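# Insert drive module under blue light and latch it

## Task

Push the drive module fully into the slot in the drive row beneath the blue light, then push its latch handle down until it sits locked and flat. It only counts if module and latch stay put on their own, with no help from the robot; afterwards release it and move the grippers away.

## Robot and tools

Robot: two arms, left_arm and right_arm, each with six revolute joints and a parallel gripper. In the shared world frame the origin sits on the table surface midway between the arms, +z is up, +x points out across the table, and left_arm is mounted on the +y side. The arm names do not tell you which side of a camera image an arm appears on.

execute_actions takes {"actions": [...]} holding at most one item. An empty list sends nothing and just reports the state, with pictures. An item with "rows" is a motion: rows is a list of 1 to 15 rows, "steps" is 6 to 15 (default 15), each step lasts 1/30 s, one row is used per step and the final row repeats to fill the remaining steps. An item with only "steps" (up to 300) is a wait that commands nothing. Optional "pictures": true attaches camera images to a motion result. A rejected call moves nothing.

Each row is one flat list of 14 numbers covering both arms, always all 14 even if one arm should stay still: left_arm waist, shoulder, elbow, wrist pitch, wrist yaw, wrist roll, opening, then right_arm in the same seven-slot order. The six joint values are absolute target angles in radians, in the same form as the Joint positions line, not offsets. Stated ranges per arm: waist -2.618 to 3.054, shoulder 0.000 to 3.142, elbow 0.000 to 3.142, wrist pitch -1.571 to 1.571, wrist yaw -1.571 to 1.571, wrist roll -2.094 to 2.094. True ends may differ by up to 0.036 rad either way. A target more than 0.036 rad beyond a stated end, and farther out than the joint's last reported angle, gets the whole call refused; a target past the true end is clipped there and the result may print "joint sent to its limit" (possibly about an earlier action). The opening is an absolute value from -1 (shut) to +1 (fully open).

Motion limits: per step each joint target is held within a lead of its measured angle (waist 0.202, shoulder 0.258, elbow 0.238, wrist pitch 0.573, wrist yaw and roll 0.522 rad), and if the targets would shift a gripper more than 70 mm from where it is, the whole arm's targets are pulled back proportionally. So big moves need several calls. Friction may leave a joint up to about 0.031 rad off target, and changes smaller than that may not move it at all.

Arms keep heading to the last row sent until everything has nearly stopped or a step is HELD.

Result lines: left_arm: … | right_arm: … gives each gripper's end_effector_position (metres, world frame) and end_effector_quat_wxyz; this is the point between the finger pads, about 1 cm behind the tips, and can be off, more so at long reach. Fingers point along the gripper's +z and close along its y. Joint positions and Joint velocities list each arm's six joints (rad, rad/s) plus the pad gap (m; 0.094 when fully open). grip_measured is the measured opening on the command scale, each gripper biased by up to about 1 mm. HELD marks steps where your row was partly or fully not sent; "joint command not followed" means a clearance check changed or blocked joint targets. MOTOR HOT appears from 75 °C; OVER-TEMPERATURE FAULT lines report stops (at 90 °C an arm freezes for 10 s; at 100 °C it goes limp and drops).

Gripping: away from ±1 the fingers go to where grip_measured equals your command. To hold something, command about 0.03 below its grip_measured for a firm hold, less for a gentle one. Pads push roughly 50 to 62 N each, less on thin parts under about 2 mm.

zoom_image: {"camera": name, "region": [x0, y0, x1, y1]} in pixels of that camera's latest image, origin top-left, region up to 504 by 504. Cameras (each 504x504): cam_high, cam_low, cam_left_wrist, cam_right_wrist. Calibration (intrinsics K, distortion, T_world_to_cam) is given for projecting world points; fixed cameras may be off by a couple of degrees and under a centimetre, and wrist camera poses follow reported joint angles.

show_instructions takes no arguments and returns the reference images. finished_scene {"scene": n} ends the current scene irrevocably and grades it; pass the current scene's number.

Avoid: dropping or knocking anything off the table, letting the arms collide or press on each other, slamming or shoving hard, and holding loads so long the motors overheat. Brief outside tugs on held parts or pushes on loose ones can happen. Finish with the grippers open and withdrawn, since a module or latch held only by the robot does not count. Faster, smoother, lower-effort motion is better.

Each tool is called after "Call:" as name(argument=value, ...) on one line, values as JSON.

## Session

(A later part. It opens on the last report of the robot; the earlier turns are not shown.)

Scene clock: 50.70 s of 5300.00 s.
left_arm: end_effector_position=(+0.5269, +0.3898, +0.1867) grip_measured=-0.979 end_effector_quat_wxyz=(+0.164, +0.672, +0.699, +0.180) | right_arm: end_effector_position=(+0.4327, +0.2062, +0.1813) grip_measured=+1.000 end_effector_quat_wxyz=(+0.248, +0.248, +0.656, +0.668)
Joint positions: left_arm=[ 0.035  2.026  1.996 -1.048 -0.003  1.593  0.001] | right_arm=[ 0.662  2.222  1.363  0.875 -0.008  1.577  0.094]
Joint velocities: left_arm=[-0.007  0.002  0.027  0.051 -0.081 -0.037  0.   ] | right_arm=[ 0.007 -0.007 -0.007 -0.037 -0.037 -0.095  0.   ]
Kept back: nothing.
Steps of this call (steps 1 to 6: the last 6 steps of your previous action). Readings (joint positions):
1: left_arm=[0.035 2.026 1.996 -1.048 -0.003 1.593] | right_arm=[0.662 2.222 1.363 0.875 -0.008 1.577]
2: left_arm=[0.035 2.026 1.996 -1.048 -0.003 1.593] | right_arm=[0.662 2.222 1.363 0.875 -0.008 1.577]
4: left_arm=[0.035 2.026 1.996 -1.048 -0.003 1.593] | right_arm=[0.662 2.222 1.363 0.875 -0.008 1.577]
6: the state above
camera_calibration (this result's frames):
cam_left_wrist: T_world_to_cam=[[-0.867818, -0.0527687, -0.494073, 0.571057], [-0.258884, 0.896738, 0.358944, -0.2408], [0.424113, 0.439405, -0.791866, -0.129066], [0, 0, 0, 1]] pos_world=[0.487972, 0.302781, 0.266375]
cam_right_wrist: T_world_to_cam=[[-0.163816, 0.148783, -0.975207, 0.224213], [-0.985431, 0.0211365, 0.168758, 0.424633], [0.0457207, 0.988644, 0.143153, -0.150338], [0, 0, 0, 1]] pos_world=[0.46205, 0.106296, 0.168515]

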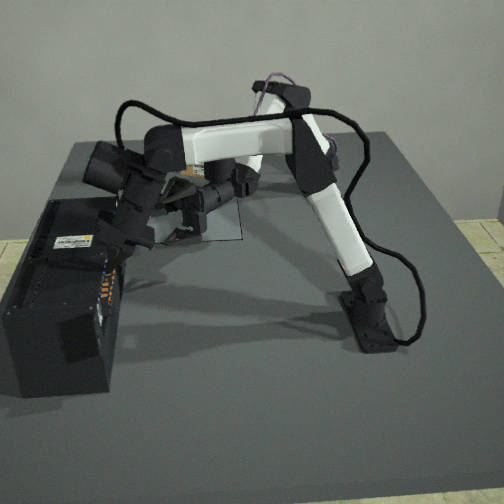

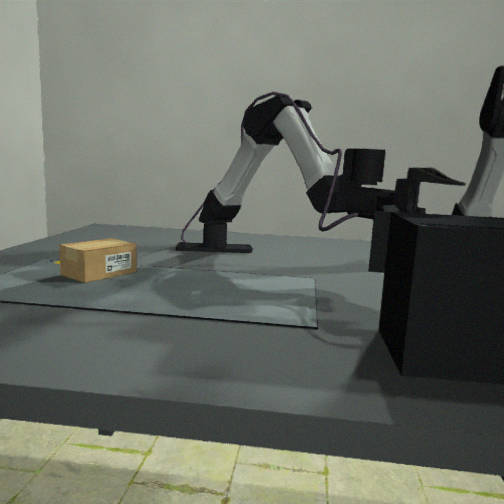

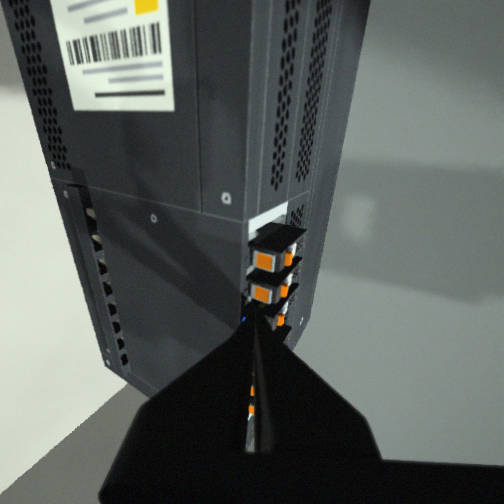

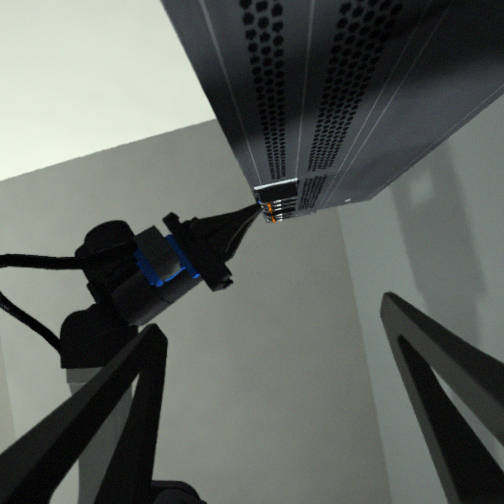

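Hard stop reached; lift and check.

Call:
execute_actions(actions=[{"rows":[[0.035,2.02,1.996,-1.05,0.0,1.6,-1,0.66,2.24,1.38,0.87,0,1.57,1],[0.035,2.0,1.996,-1.05,0.0,1.6,-1,0.66,2.24,1.38,0.87,0,1.57,1],[0.035,1.985,1.996,-1.05,0.0,1.6,-1,0.66,2.24,1.38,0.87,0,1.57,1],[0.035,1.97,1.996,-1.05,0.0,1.6,-1,0.66,2.24,1.38,0.87,0,1.57,1],[0.035,1.955,1.996,-1.05,0.0,1.6,-1,0.66,2.24,1.38,0.87,0,1.57,1],[0.035,1.94,1.996,-1.05,0.0,1.6,-1,0.66,2.24,1.38,0.87,0,1.57,1]],"steps":15}], pictures=true)

Call:
zoom_image(camera="cam_left_wrist", region=[190, 190, 360, 360])

Call:
zoom_image(camera="cam_right_wrist", region=[215, 160, 305, 250])

Scene clock: 51.27 s of 5300.00 s.
left_arm: end_effector_position=(+0.5226, +0.3896, +0.2133) grip_measured=-0.979 end_effector_quat_wxyz=(+0.183, +0.667, +0.694, +0.201) | right_arm: end_effector_position=(+0.4327, +0.2062, +0.1813) grip_measured=+1.000 end_effector_quat_wxyz=(+0.248, +0.248, +0.656, +0.668)
Joint positions: left_arm=[ 0.035  1.97   1.996 -1.046 -0.003  1.593  0.001] | right_arm=[ 0.662  2.222  1.363  0.875 -0.008  1.577  0.094]
Joint velocities: left_arm=[ 0.007 -0.291 -0.007 -0.037  0.007  0.007 -0.   ] | right_arm=[-0.007  0.007  0.012 -0.037 -0.066 -0.081  0.   ]
Steps of this call (steps 1 to 8: the robot went on to your last target; steps 9 to 17: the first 9 steps of this action). Readings (joint positions):
9: left_arm=[0.035 2.024 1.996 -1.046 -0.003 1.593] | right_arm=[0.662 2.222 1.363 0.875 -0.008 1.577]
10: left_arm=[0.035 2.022 1.996 -1.045 -0.003 1.593] | right_arm=[0.662 2.222 1.363 0.875 -0.008 1.577]
12: left_arm=[0.035 2.017 1.996 -1.045 -0.003 1.593] | right_arm=[0.662 2.222 1.363 0.875 -0.008 1.577]
16: left_arm=[0.035 1.981 1.996 -1.046 -0.003 1.593] | right_arm=[0.662 2.222 1.363 0.875 -0.008 1.577]
17: the state above
camera_calibration (this result's frames):
cam_left_wrist: T_world_to_cam=[[-0.837988, -0.0509221, -0.543307, 0.574687], [-0.279173, 0.895482, 0.346663, -0.237529], [0.468869, 0.442176, -0.764619, -0.136301], [0, 0, 0, 1]] pos_world=[0.479176, 0.302236, 0.290355]
cam_right_wrist: T_world_to_cam=[[-0.163816, 0.148783, -0.975207, 0.224213], [-0.985431, 0.0211365, 0.168758, 0.424633], [0.0457207, 0.988644, 0.143153, -0.150338], [0, 0, 0, 1]] pos_world=[0.46205, 0.106296, 0.168515]

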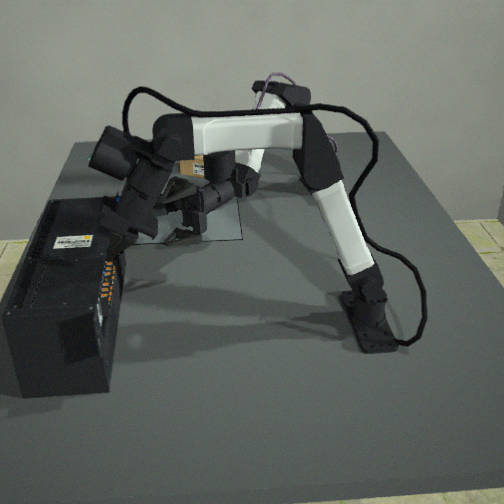

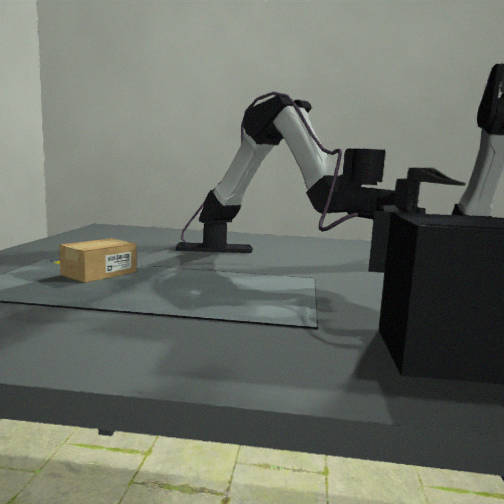

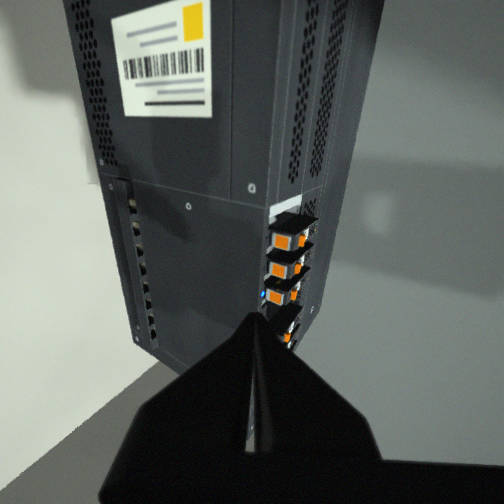

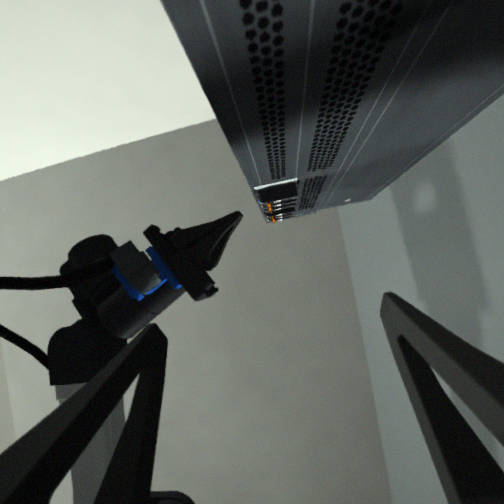

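Region (190, 190, 360, 360) of cam_left_wrist's 504x504 image, scaled by 2.965, with more detail than that image has.

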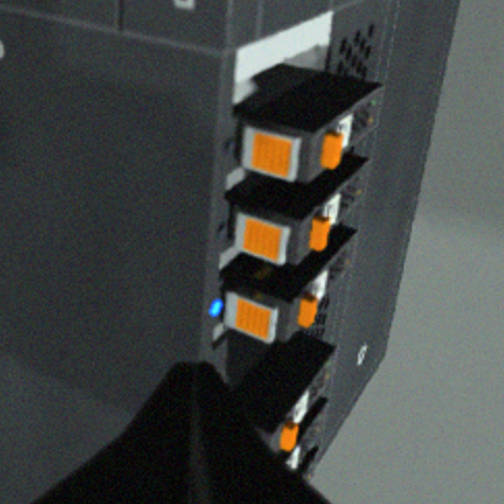

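Region (215, 160, 305, 250) of cam_right_wrist's 504x504 image, scaled by 5.600, with more detail than that image has.

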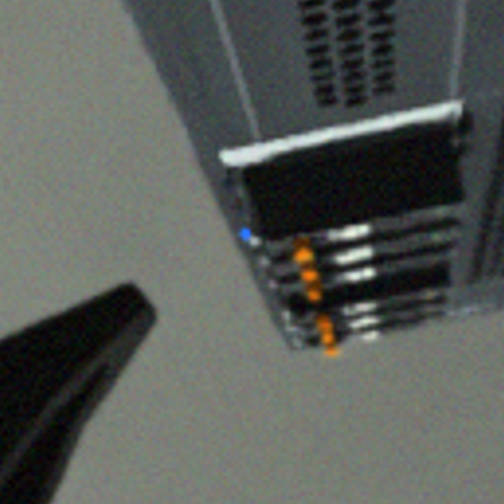

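Latched. Retreat.

Call:
execute_actions(actions=[{"rows":[[0.1,1.85,1.9,-1.05,0,1.6,-1,0.66,2.15,1.3,0.87,0,1.57,1],[0.1,1.85,1.9,-1.05,0,1.6,-1,0.66,2.15,1.3,0.87,0,1.57,1],[0.15,1.75,1.8,-1.05,0,1.6,-1,0.66,2.05,1.2,0.87,0,1.57,1],[0.15,1.75,1.8,-1.05,0,1.6,-1,0.66,2.05,1.2,0.87,0,1.57,1],[0.2,1.65,1.7,-1.05,0,1.6,-1,0.66,1.95,1.1,0.87,0,1.57,1],[0.2,1.65,1.7,-1.05,0,1.6,-1,0.66,1.95,1.1,0.87,0,1.57,1],[0.25,1.5,1.55,-1.05,0,1.6,-1,0.66,1.85,1.0,0.87,0,1.57,1]],"steps":15}])

Call:
execute_actions(actions=[{"steps":12}])

Call:
finished_scene(scene=2)

Scene clock: 51.93 s of 5300.00 s.
left_arm: end_effector_position=(+0.4078, +0.4630, +0.2364) grip_measured=-0.979 end_effector_quat_wxyz=(+0.163, +0.591, +0.758, +0.220) | right_arm: end_effector_position=(+0.3825, +0.1496, +0.2128) grip_measured=+1.000 end_effector_quat_wxyz=(+0.245, +0.252, +0.665, +0.659)
Joint positions: left_arm=[ 0.242  1.572  1.605 -1.048 -0.001  1.594  0.001] | right_arm=[ 0.662  1.901  1.034  0.856 -0.008  1.577  0.094]
Joint velocities: left_arm=[ 0.564 -1.443 -0.882 -0.476 -0.066  0.007  0.   ] | right_arm=[-0.017 -1.077 -0.598  0.022  0.037  0.066  0.   ]
Steps of this call (steps 1 to 6: the last 6 steps of your previous action; steps 7 to 11: the robot went on to your last target; steps 12 to 20: the first 9 steps of this action). Readings (joint positions):
12: left_arm=[0.040 1.940 1.979 -1.036 -0.001 1.593] | right_arm=[0.662 2.216 1.356 0.875 -0.008 1.577]
13: left_arm=[0.049 1.921 1.949 -1.037 0.000 1.593] | right_arm=[0.662 2.203 1.337 0.873 -0.008 1.577]
15: left_arm=[0.091 1.850 1.861 -1.036 0.002 1.593] | right_arm=[0.662 2.143 1.260 0.865 -0.008 1.577]
19: left_arm=[0.218 1.628 1.645 -1.034 0.002 1.594] | right_arm=[0.662 1.945 1.064 0.856 -0.008 1.577]
20: the state above

Scene clock: 52.33 s of 5300.00 s.
left_arm: end_effector_position=(+0.3885, +0.4638, +0.2500) grip_measured=-0.979 end_effector_quat_wxyz=(+0.170, +0.583, +0.760, +0.234) | right_arm: end_effector_position=(+0.3765, +0.1428, +0.2383) grip_measured=+1.000 end_effector_quat_wxyz=(+0.252, +0.244, +0.646, +0.677)
Joint positions: left_arm=[ 0.257  1.491  1.566 -1.06  -0.003  1.594  0.001] | right_arm=[ 0.662  1.845  1.015  0.875 -0.008  1.576  0.094]
Joint velocities: left_arm=[-0.007 -0.012  0.002  0.007 -0.051  0.007 -0.001] | right_arm=[-0.007 -0.007  0.007 -0.037 -0.007  0.081  0.   ]
Kept back: nothing.
Steps of this call (steps 1 to 6: the last 6 steps of your previous action; steps 7 to 12: the robot went on to your last target). Readings (joint positions):
1: left_arm=[0.255 1.532 1.586 -1.059 -0.003 1.594] | right_arm=[0.662 1.872 1.023 0.861 -0.008 1.577]
2: left_arm=[0.258 1.507 1.581 -1.062 -0.003 1.594] | right_arm=[0.662 1.856 1.021 0.867 -0.008 1.577]
4: left_arm=[0.257 1.491 1.581 -1.061 -0.003 1.594] | right_arm=[0.662 1.845 1.021 0.880 -0.008 1.576]
8: left_arm=[0.257 1.491 1.568 -1.060 -0.003 1.594] | right_arm=[0.662 1.845 1.016 0.877 -0.008 1.576]
12: the state above

The scene is finished: the task was done.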